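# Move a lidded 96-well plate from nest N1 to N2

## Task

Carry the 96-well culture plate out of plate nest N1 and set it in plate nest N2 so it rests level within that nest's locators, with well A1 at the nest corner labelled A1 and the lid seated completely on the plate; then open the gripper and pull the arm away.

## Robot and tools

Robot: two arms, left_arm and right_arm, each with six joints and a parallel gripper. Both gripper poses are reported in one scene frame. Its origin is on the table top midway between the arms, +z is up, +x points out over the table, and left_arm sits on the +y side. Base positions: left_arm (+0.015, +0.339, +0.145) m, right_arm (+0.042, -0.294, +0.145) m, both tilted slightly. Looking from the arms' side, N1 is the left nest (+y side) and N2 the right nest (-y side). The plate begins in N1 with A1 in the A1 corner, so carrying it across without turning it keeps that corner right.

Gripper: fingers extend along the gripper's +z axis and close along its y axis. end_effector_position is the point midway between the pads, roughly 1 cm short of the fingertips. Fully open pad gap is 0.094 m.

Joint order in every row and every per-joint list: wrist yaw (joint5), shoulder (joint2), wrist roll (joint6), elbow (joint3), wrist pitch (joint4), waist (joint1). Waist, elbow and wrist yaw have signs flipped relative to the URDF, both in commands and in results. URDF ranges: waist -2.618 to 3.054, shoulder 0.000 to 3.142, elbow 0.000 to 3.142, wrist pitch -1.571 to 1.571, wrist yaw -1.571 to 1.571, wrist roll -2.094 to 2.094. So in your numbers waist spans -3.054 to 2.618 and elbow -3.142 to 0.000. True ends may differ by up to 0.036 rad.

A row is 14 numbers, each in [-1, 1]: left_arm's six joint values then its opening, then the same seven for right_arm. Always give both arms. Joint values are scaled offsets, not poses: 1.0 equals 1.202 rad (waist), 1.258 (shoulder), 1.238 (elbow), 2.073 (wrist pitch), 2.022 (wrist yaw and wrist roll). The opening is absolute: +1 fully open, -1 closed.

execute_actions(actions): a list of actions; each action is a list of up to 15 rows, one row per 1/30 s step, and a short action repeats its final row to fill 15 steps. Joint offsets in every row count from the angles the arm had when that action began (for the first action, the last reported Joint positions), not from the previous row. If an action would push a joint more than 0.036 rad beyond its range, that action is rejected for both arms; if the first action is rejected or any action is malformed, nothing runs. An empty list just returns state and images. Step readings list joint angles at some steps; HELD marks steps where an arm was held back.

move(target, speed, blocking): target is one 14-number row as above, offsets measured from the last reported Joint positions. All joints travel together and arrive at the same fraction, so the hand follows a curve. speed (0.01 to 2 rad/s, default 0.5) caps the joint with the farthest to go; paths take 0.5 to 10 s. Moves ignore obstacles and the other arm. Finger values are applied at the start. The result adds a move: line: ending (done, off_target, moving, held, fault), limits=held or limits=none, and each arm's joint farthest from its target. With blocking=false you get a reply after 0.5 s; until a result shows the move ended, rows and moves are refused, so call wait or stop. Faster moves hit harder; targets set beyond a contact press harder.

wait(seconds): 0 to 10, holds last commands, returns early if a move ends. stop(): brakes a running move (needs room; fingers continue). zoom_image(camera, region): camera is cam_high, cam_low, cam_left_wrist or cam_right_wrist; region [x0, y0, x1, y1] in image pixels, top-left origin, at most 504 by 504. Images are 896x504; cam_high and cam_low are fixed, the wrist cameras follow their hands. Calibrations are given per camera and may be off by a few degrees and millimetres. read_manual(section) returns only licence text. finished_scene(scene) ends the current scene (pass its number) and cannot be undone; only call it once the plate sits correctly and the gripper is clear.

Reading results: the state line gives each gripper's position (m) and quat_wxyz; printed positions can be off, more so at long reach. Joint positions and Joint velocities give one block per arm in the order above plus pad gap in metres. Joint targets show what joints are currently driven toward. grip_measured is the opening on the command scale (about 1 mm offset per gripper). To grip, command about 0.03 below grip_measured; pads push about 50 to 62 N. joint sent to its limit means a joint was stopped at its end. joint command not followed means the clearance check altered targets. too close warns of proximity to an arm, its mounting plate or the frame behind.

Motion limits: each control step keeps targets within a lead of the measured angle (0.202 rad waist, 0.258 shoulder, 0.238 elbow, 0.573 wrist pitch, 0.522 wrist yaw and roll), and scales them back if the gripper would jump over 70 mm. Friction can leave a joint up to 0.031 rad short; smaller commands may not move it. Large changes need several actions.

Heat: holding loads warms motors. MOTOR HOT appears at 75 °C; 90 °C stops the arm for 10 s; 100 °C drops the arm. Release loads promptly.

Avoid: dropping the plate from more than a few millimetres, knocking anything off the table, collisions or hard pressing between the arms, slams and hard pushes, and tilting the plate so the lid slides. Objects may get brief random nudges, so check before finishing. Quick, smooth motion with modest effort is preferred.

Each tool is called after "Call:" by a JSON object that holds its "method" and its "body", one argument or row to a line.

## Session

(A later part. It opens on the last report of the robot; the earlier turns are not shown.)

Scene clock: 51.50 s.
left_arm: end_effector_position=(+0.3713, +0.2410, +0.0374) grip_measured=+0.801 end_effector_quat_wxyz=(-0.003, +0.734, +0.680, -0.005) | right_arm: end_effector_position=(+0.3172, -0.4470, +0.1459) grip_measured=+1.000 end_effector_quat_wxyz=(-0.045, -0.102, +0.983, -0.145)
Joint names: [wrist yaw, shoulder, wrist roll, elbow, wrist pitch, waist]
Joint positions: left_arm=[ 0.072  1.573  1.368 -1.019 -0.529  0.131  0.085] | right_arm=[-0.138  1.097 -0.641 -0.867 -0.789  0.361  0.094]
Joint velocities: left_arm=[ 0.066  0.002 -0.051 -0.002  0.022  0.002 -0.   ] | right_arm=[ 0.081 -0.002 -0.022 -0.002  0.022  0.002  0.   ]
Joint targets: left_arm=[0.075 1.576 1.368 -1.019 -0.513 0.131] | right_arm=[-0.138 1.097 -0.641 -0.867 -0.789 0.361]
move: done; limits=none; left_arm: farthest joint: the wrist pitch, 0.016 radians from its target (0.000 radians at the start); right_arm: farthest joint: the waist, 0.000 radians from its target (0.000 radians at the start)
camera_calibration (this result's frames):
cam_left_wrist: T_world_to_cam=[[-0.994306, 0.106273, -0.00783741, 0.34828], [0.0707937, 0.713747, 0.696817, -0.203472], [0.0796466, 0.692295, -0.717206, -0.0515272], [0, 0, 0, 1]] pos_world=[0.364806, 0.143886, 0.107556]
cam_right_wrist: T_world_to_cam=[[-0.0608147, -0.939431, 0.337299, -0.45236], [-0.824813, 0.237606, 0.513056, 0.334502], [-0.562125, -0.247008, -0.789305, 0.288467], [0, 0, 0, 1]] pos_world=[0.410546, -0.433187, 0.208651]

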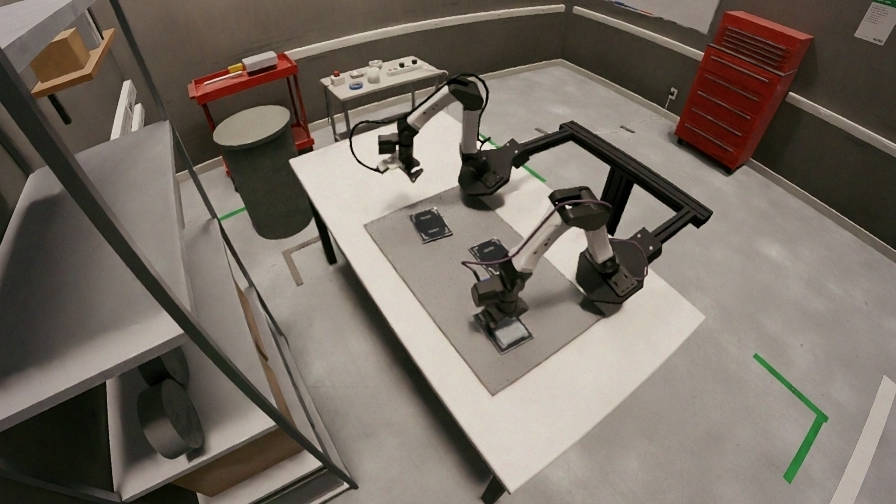

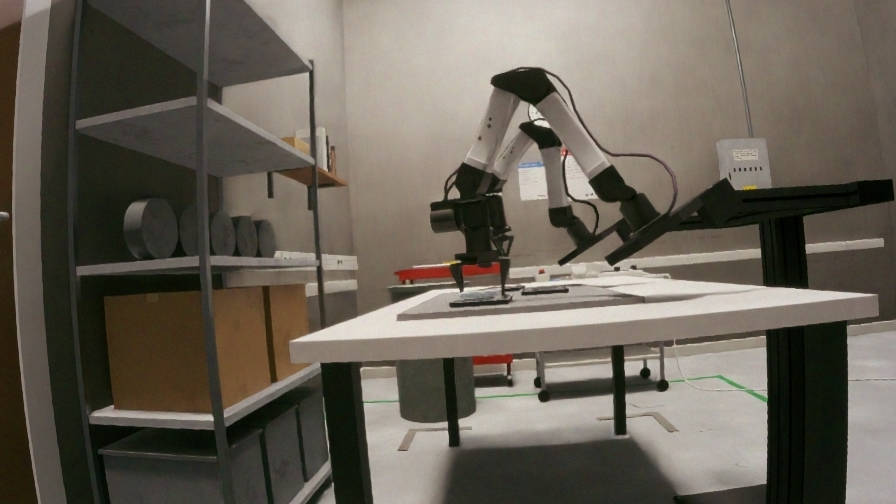

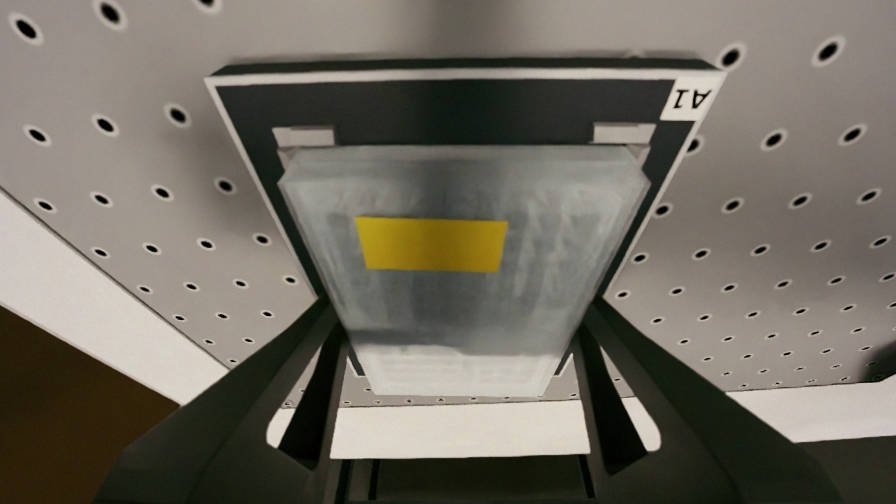

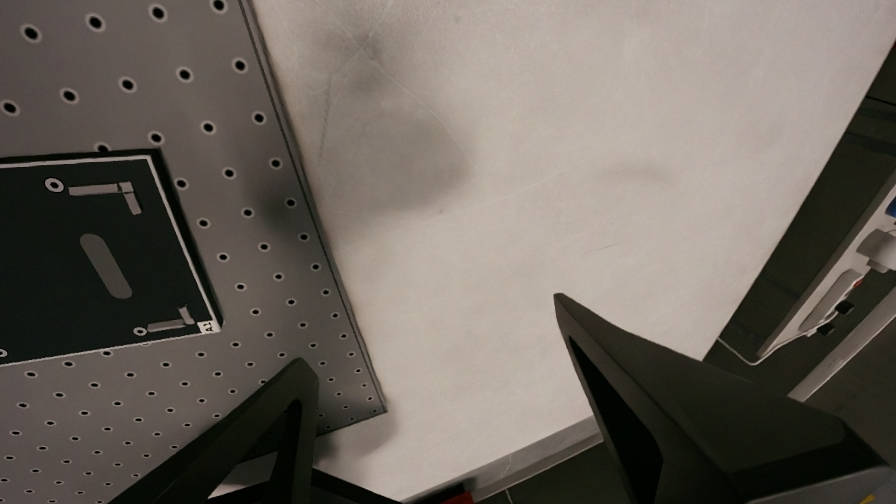

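Call:
{"method": "move", "body": {
  "target": [0,-0.11,0,-0.032,-0.085,0,0.75, 0,0,0,0,0,0,1],
  "speed": 0.2
}}

Call:
{"method": "execute_actions", "body": {
  "actions": []
}}

Scene clock: 58.97 s.
left_arm: end_effector_position=(+0.3610, +0.2469, +0.0754) grip_measured=+0.801 end_effector_quat_wxyz=(-0.015, +0.734, +0.679, -0.012) | right_arm: end_effector_position=(+0.3172, -0.4470, +0.1459) grip_measured=+1.000 end_effector_quat_wxyz=(-0.045, -0.102, +0.983, -0.145)
Joint names: [wrist yaw, shoulder, wrist roll, elbow, wrist pitch, waist]
Joint positions: left_arm=[ 0.071  1.458  1.368 -1.038 -0.692  0.131  0.085] | right_arm=[-0.138  1.097 -0.641 -0.867 -0.789  0.361  0.094]
Joint velocities: left_arm=[ 0.007 -0.002  0.022  0.017 -0.037  0.002 -0.   ] | right_arm=[ 0.007  0.007  0.037 -0.002 -0.037 -0.007  0.   ]
Joint targets: left_arm=[0.072 1.435 1.368 -1.059 -0.705 0.131] | right_arm=[-0.138 1.097 -0.641 -0.867 -0.789 0.361]
move: off_target (left_arm); limits=none; left_arm: farthest joint: the shoulder, 0.023 radians from its target (0.139 radians at the start); right_arm: farthest joint: the waist, 0.000 radians from its target (0.000 radians at the start)
camera_calibration (this result's frames):
cam_left_wrist: T_world_to_cam=[[-0.993899, 0.108388, 0.0204035, 0.334858], [0.0916385, 0.708608, 0.699627, -0.239931], [0.0613731, 0.697228, -0.714217, -0.0222964], [0, 0, 0, 1]] pos_world=[0.356171, 0.149268, 0.145105]
cam_right_wrist: T_world_to_cam=[[-0.0608147, -0.939431, 0.337299, -0.45236], [-0.824813, 0.237606, 0.513056, 0.334502], [-0.562125, -0.247008, -0.789305, 0.288467], [0, 0, 0, 1]] pos_world=[0.410546, -0.433187, 0.208651]

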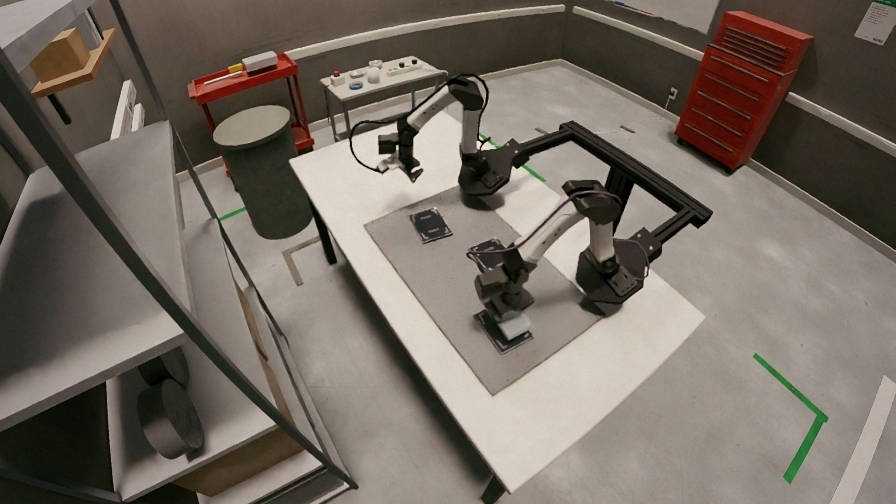

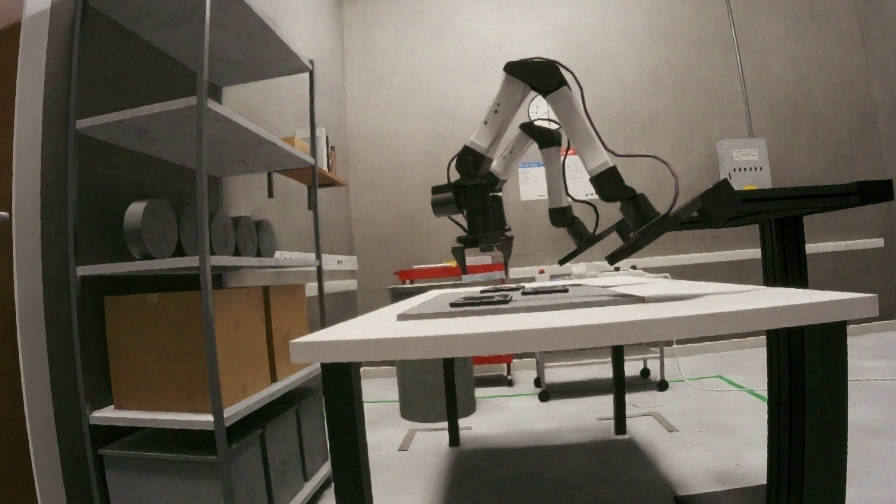

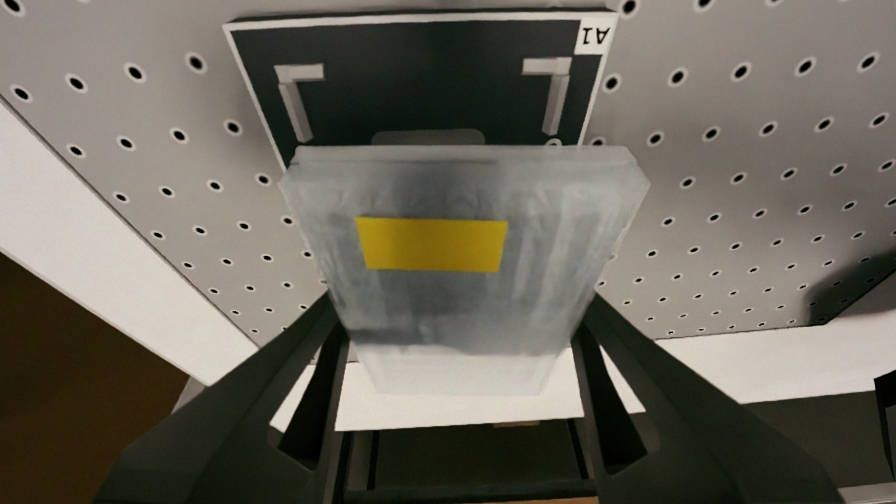

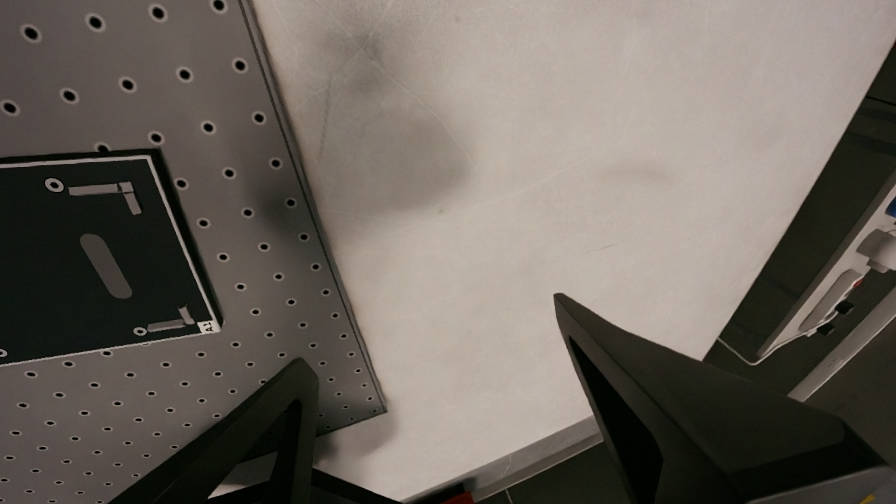

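Scene clock: 58.97 s.
left_arm: end_effector_position=(+0.3610, +0.2469, +0.0754) grip_measured=+0.801 end_effector_quat_wxyz=(-0.015, +0.734, +0.679, -0.012) | right_arm: end_effector_position=(+0.3172, -0.4470, +0.1459) grip_measured=+1.000 end_effector_quat_wxyz=(-0.045, -0.102, +0.983, -0.145)
Joint names: [wrist yaw, shoulder, wrist roll, elbow, wrist pitch, waist]
Joint positions: left_arm=[ 0.071  1.458  1.368 -1.038 -0.692  0.131  0.085] | right_arm=[-0.138  1.097 -0.641 -0.867 -0.789  0.361  0.094]
Joint velocities: left_arm=[ 0.007 -0.002  0.022  0.017 -0.037  0.002 -0.   ] | right_arm=[ 0.007  0.007  0.037 -0.002 -0.037 -0.007  0.   ]
Joint targets: left_arm=[0.072 1.435 1.368 -1.059 -0.705 0.131] | right_arm=[-0.138 1.097 -0.641 -0.867 -0.789 0.361]
camera_calibration (this result's frames):
cam_left_wrist: T_world_to_cam=[[-0.993899, 0.108388, 0.0204035, 0.334858], [0.0916385, 0.708608, 0.699627, -0.239931], [0.0613731, 0.697228, -0.714217, -0.0222964], [0, 0, 0, 1]] pos_world=[0.356171, 0.149268, 0.145105]
cam_right_wrist: T_world_to_cam=[[-0.0608147, -0.939431, 0.337299, -0.45236], [-0.824813, 0.237606, 0.513056, 0.334502], [-0.562125, -0.247008, -0.789305, 0.288467], [0, 0, 0, 1]] pos_world=[0.410546, -0.433187, 0.208651]

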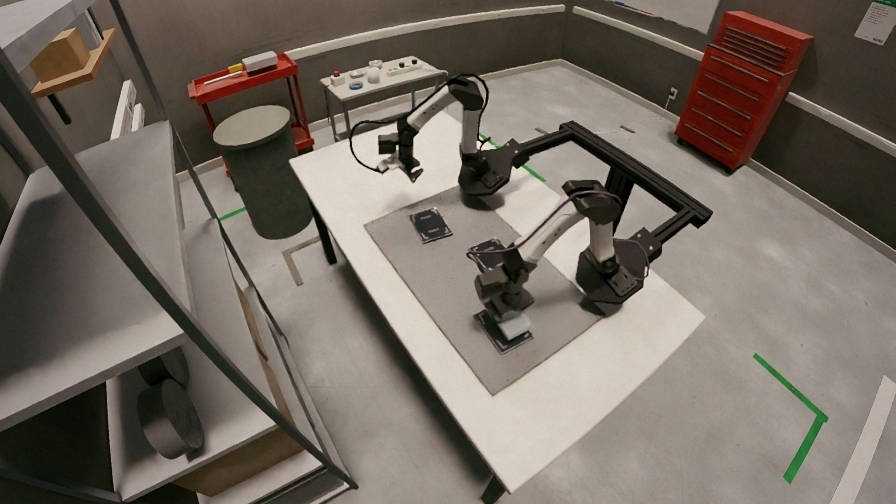

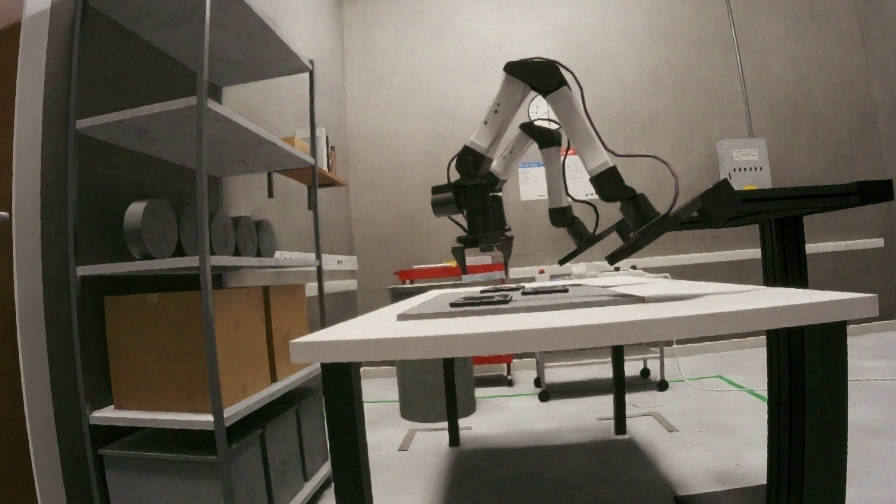

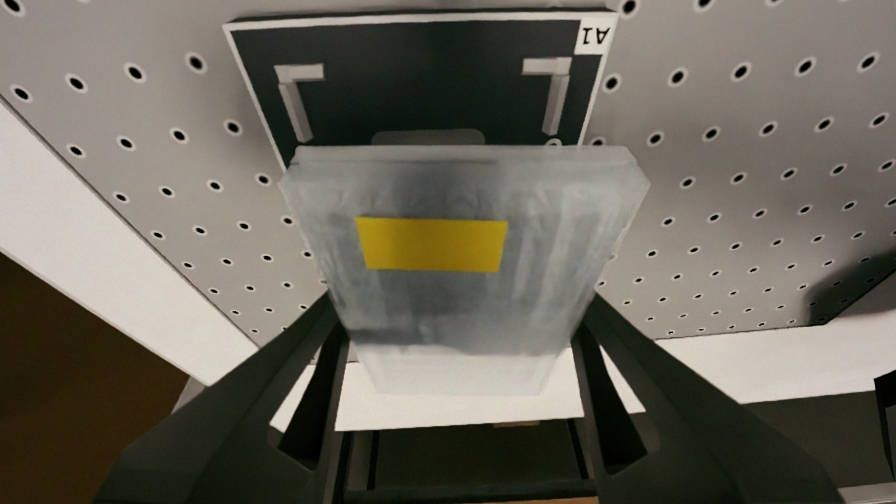

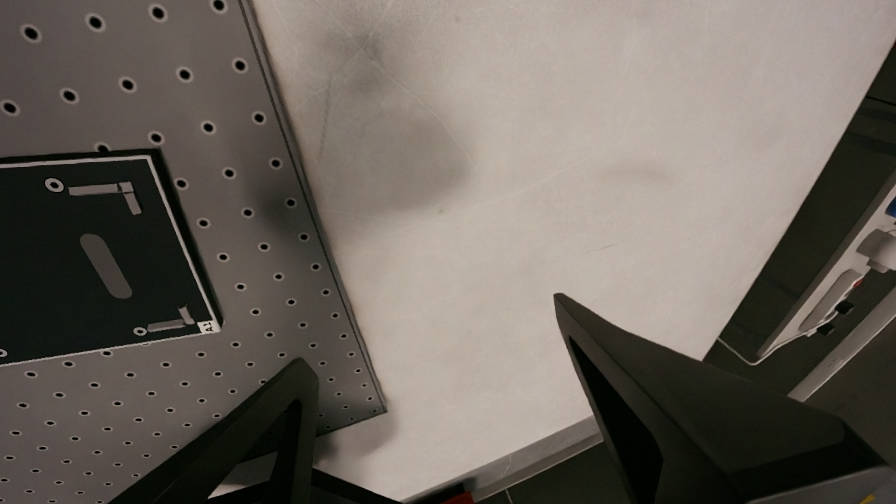

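Call:
{"method": "move", "body": {
  "target": [0.131,0.37,-0.308,-0.495,-0.10,0.493,0.75, 0,0,0,0,0,0,1],
  "speed": 0.35
}}

Scene clock: 66.23 s.
left_arm: end_effector_position=(+0.3615, +0.0212, +0.0809) grip_measured=+0.801 end_effector_quat_wxyz=(+0.005, +0.706, +0.709, -0.003) | right_arm: end_effector_position=(+0.3172, -0.4470, +0.1459) grip_measured=+1.000 end_effector_quat_wxyz=(-0.045, -0.102, +0.983, -0.145)
Joint names: [wrist yaw, shoulder, wrist roll, elbow, wrist pitch, waist]
Joint positions: left_arm=[ 0.328  1.917  0.751 -1.627 -0.886  0.717  0.085] | right_arm=[-0.138  1.097 -0.641 -0.867 -0.789  0.361  0.094]
Joint velocities: left_arm=[-0.066 -0.007 -0.066 -0.022  0.022  0.007 -0.   ] | right_arm=[ 0.022 -0.017  0.037 -0.017  0.007  0.017  0.   ]
Joint targets: left_arm=[0.336 1.923 0.745 -1.651 -0.899 0.723] | right_arm=[-0.138 1.097 -0.641 -0.867 -0.789 0.361]
move: off_target (left_arm); limits=none; left_arm: farthest joint: the elbow, 0.024 radians from its target (0.613 radians at the start); right_arm: farthest joint: the waist, 0.000 radians from its target (0.000 radians at the start)
camera_calibration (this result's frames):
cam_left_wrist: T_world_to_cam=[[-0.999436, 0.0256389, -0.0216746, 0.366869], [0.00356738, 0.723043, 0.690794, -0.0516183], [0.0333829, 0.690327, -0.722726, 0.149857], [0, 0, 0, 1]] pos_world=[0.361843, -0.0755342, 0.151915]
cam_right_wrist: T_world_to_cam=[[-0.0608147, -0.939431, 0.337299, -0.45236], [-0.824813, 0.237606, 0.513056, 0.334502], [-0.562125, -0.247008, -0.789305, 0.288467], [0, 0, 0, 1]] pos_world=[0.410546, -0.433187, 0.208651]

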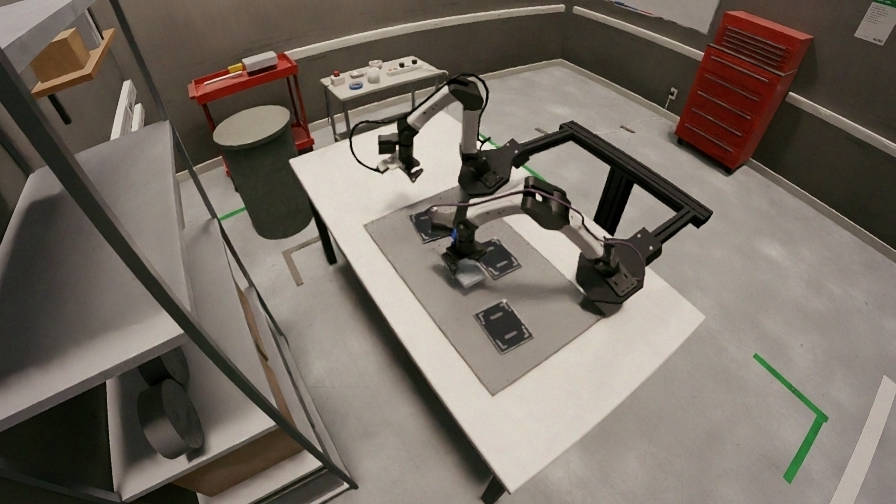

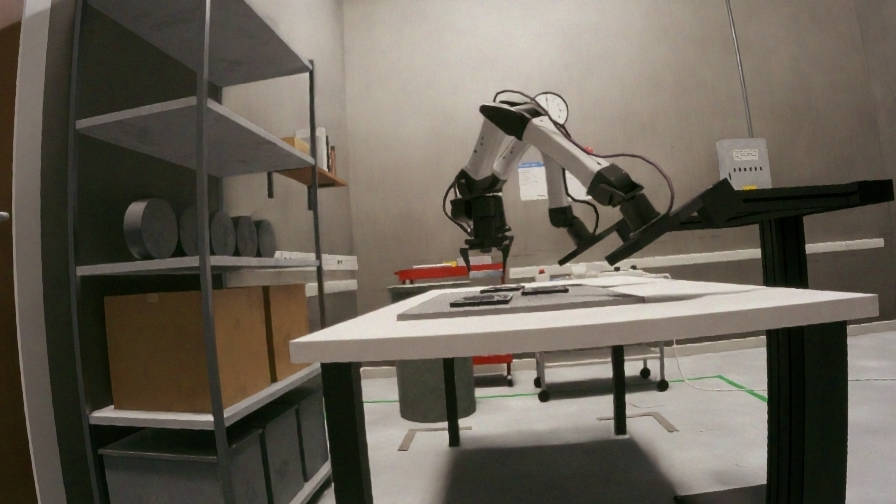

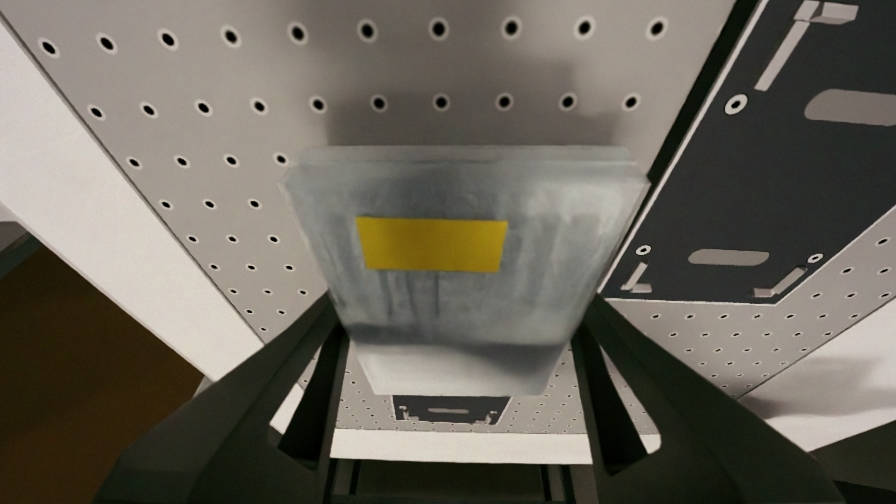

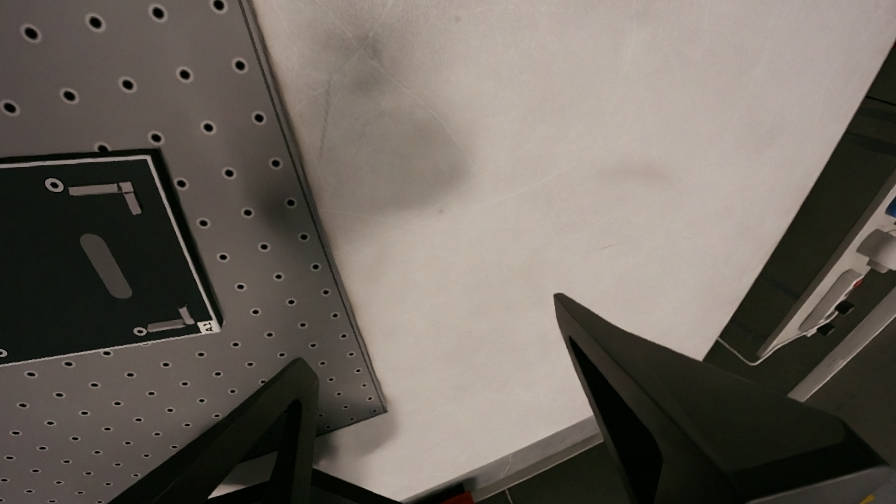

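Call:
{"method": "move", "body": {
  "target": [-0.012,0.072,0.025,0.04,0.074,-0.043,0.75, 0,0,0,0,0,0,1],
  "speed": 0.15
}}

Scene clock: 77.23 s.
left_arm: end_effector_position=(+0.3660, +0.0209, +0.0349) grip_measured=+0.801 end_effector_quat_wxyz=(+0.007, +0.706, +0.708, -0.004) | right_arm: end_effector_position=(+0.3172, -0.4470, +0.1459) grip_measured=+1.000 end_effector_quat_wxyz=(-0.045, -0.102, +0.983, -0.145)
Joint names: [wrist yaw, shoulder, wrist roll, elbow, wrist pitch, waist]
Joint positions: left_arm=[ 0.309  2.002  0.796 -1.591 -0.747  0.673  0.085] | right_arm=[-0.138  1.097 -0.641 -0.867 -0.789  0.361  0.094]
Joint velocities: left_arm=[-0.007  0.002  0.022 -0.027  0.007  0.012 -0.001] | right_arm=[-0.066 -0.012 -0.007  0.007 -0.037 -0.007  0.   ]
Joint targets: left_arm=[0.304 2.007 0.801 -1.577 -0.733 0.666] | right_arm=[-0.138 1.097 -0.641 -0.867 -0.789 0.361]
move: done; limits=none; left_arm: farthest joint: the wrist pitch, 0.014 radians from its target (0.154 radians at the start); right_arm: farthest joint: the waist, 0.000 radians from its target (0.000 radians at the start)
camera_calibration (this result's frames):
cam_left_wrist: T_world_to_cam=[[-0.999381, 0.0258324, -0.0238747, 0.370454], [0.00233767, 0.726007, 0.687683, -0.0191154], [0.0350977, 0.687202, -0.725618, 0.116193], [0, 0, 0, 1]] pos_world=[0.366192, -0.0755401, 0.106302]
cam_right_wrist: T_world_to_cam=[[-0.0608147, -0.939431, 0.337299, -0.45236], [-0.824813, 0.237606, 0.513056, 0.334502], [-0.562125, -0.247008, -0.789305, 0.288467], [0, 0, 0, 1]] pos_world=[0.410546, -0.433187, 0.208651]

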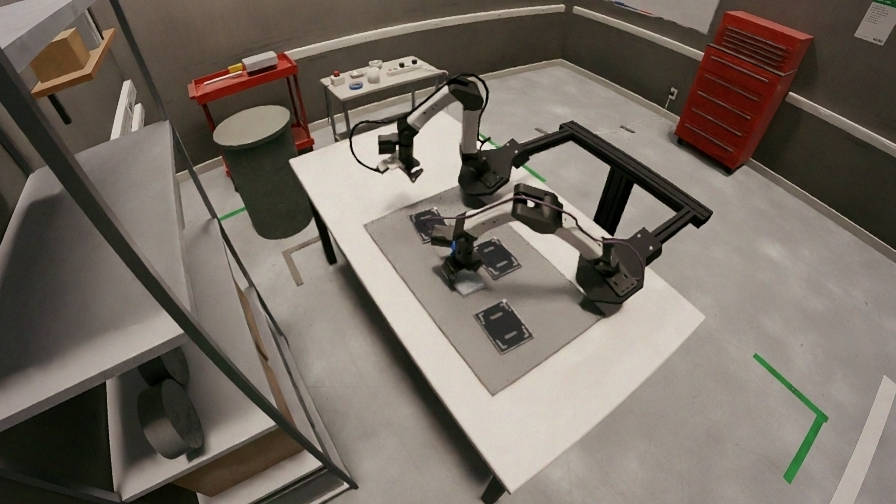

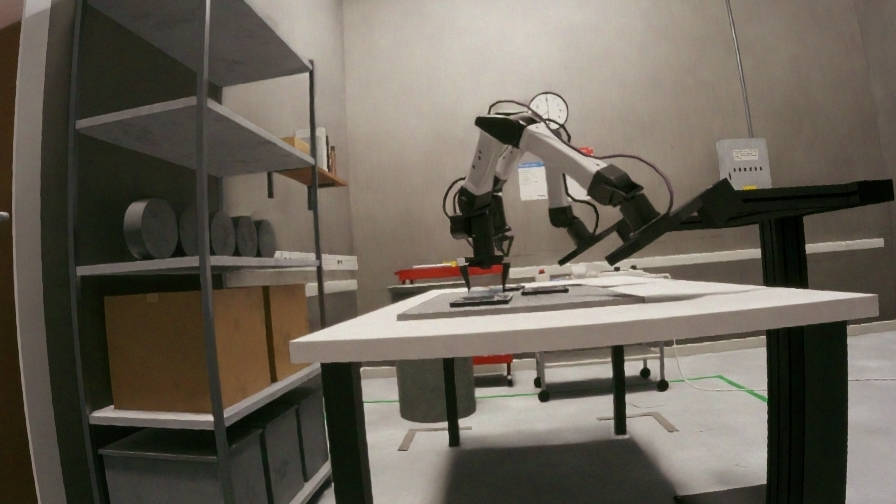

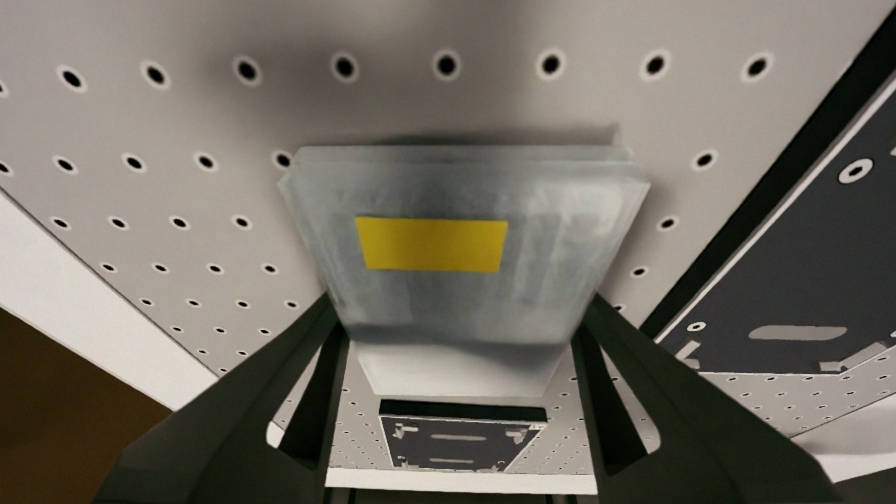

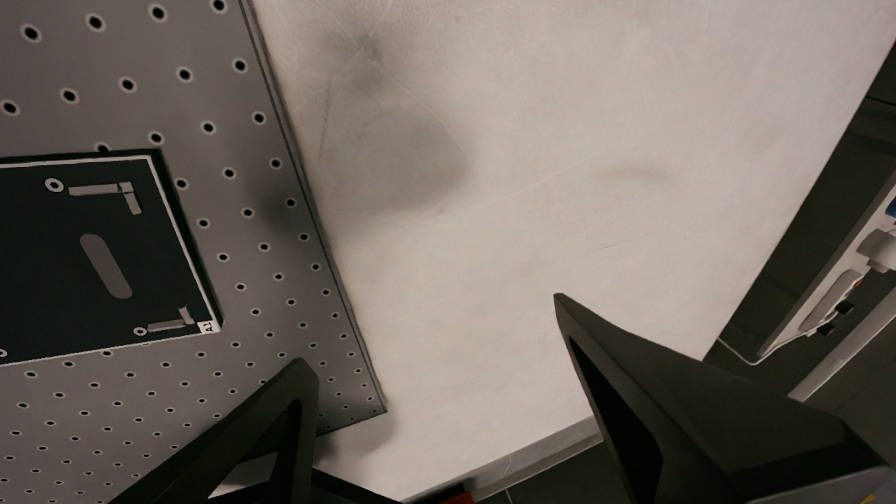

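Call:
{"method": "move", "body": {
  "target": [0,0.028,0,0,0.012,0,0.75, 0,0,0,0,0,0,1],
  "speed": 0.05
}}

Scene clock: 80.00 s.
left_arm: end_effector_position=(+0.3626, +0.0206, +0.0272) grip_measured=+0.801 end_effector_quat_wxyz=(+0.001, +0.707, +0.707, -0.004) | right_arm: end_effector_position=(+0.3172, -0.4470, +0.1459) grip_measured=+1.000 end_effector_quat_wxyz=(-0.045, -0.102, +0.983, -0.145)
Joint names: [wrist yaw, shoulder, wrist roll, elbow, wrist pitch, waist]
Joint positions: left_arm=[ 0.309  2.022  0.796 -1.591 -0.739  0.673  0.085] | right_arm=[-0.138  1.097 -0.641 -0.867 -0.789  0.361  0.094]
Joint velocities: left_arm=[-0.037 -0.002 -0.022 -0.002 -0.007 -0.002 -0.001] | right_arm=[ 0.037 -0.012 -0.007  0.007 -0.007 -0.017  0.   ]
Joint targets: left_arm=[0.309 2.037 0.796 -1.591 -0.722 0.673] | right_arm=[-0.138 1.097 -0.641 -0.867 -0.789 0.361]
move: done; limits=none; left_arm: farthest joint: the wrist pitch, 0.017 radians from its target (0.024 radians at the start); right_arm: farthest joint: the waist, 0.000 radians from its target (0.000 radians at the start)
camera_calibration (this result's frames):
cam_left_wrist: T_world_to_cam=[[-0.999431, 0.0302907, -0.0148487, 0.366553], [0.0115301, 0.720381, 0.693482, -0.0169751], [0.0317028, 0.692916, -0.720321, 0.111888], [0, 0, 0, 1]] pos_world=[0.362993, -0.0764034, 0.0978097]
cam_right_wrist: T_world_to_cam=[[-0.0608147, -0.939431, 0.337299, -0.45236], [-0.824813, 0.237606, 0.513056, 0.334502], [-0.562125, -0.247008, -0.789305, 0.288467], [0, 0, 0, 1]] pos_world=[0.410546, -0.433187, 0.208651]

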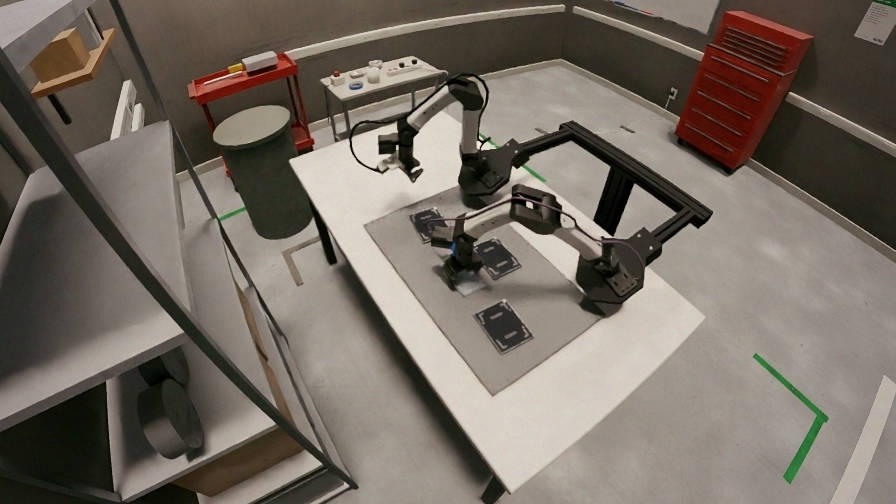

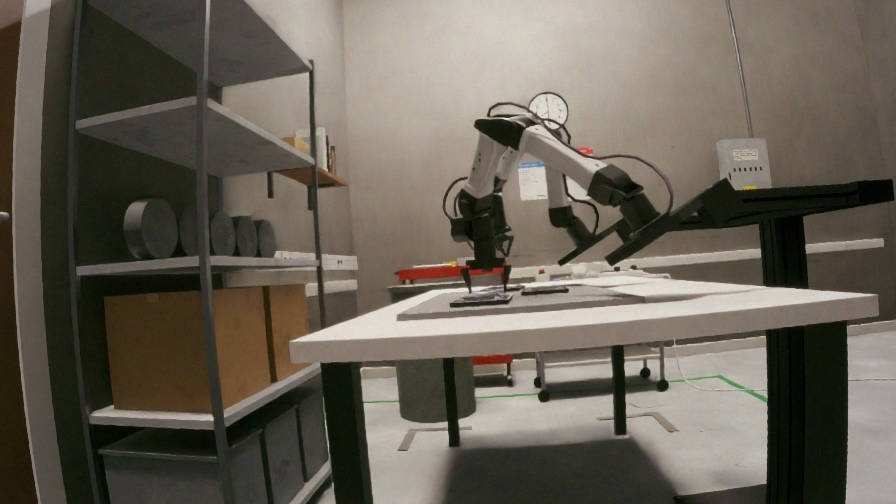

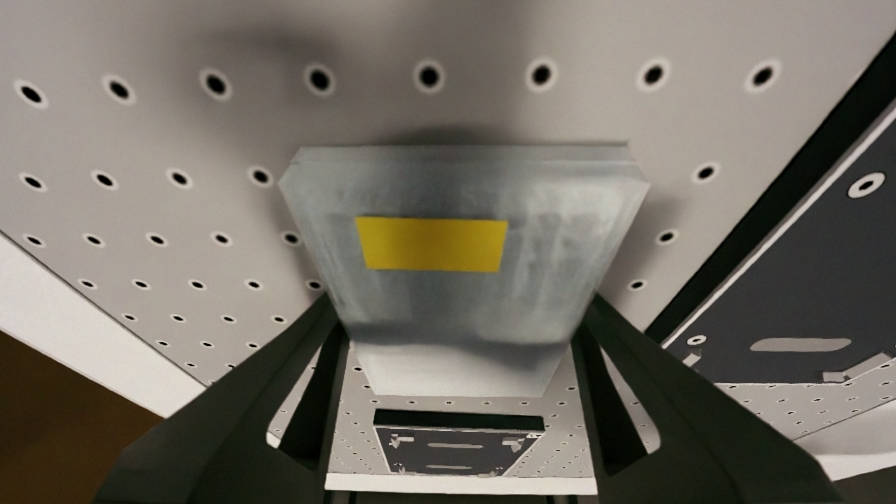

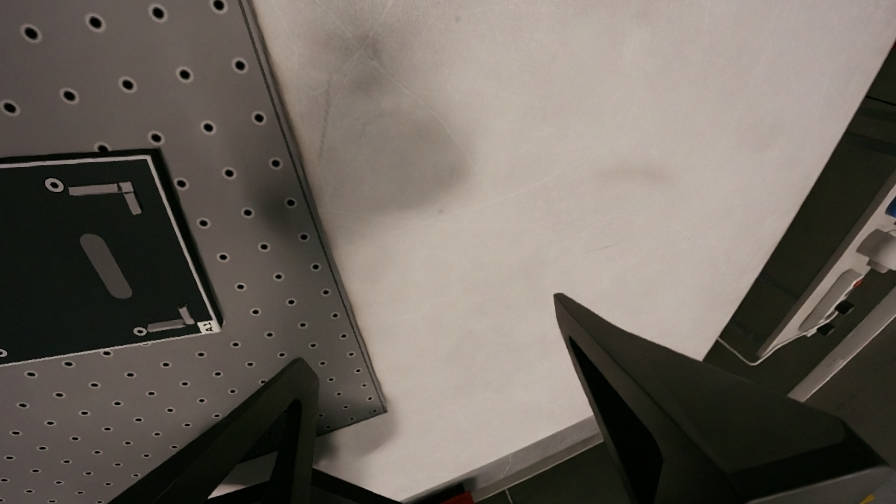

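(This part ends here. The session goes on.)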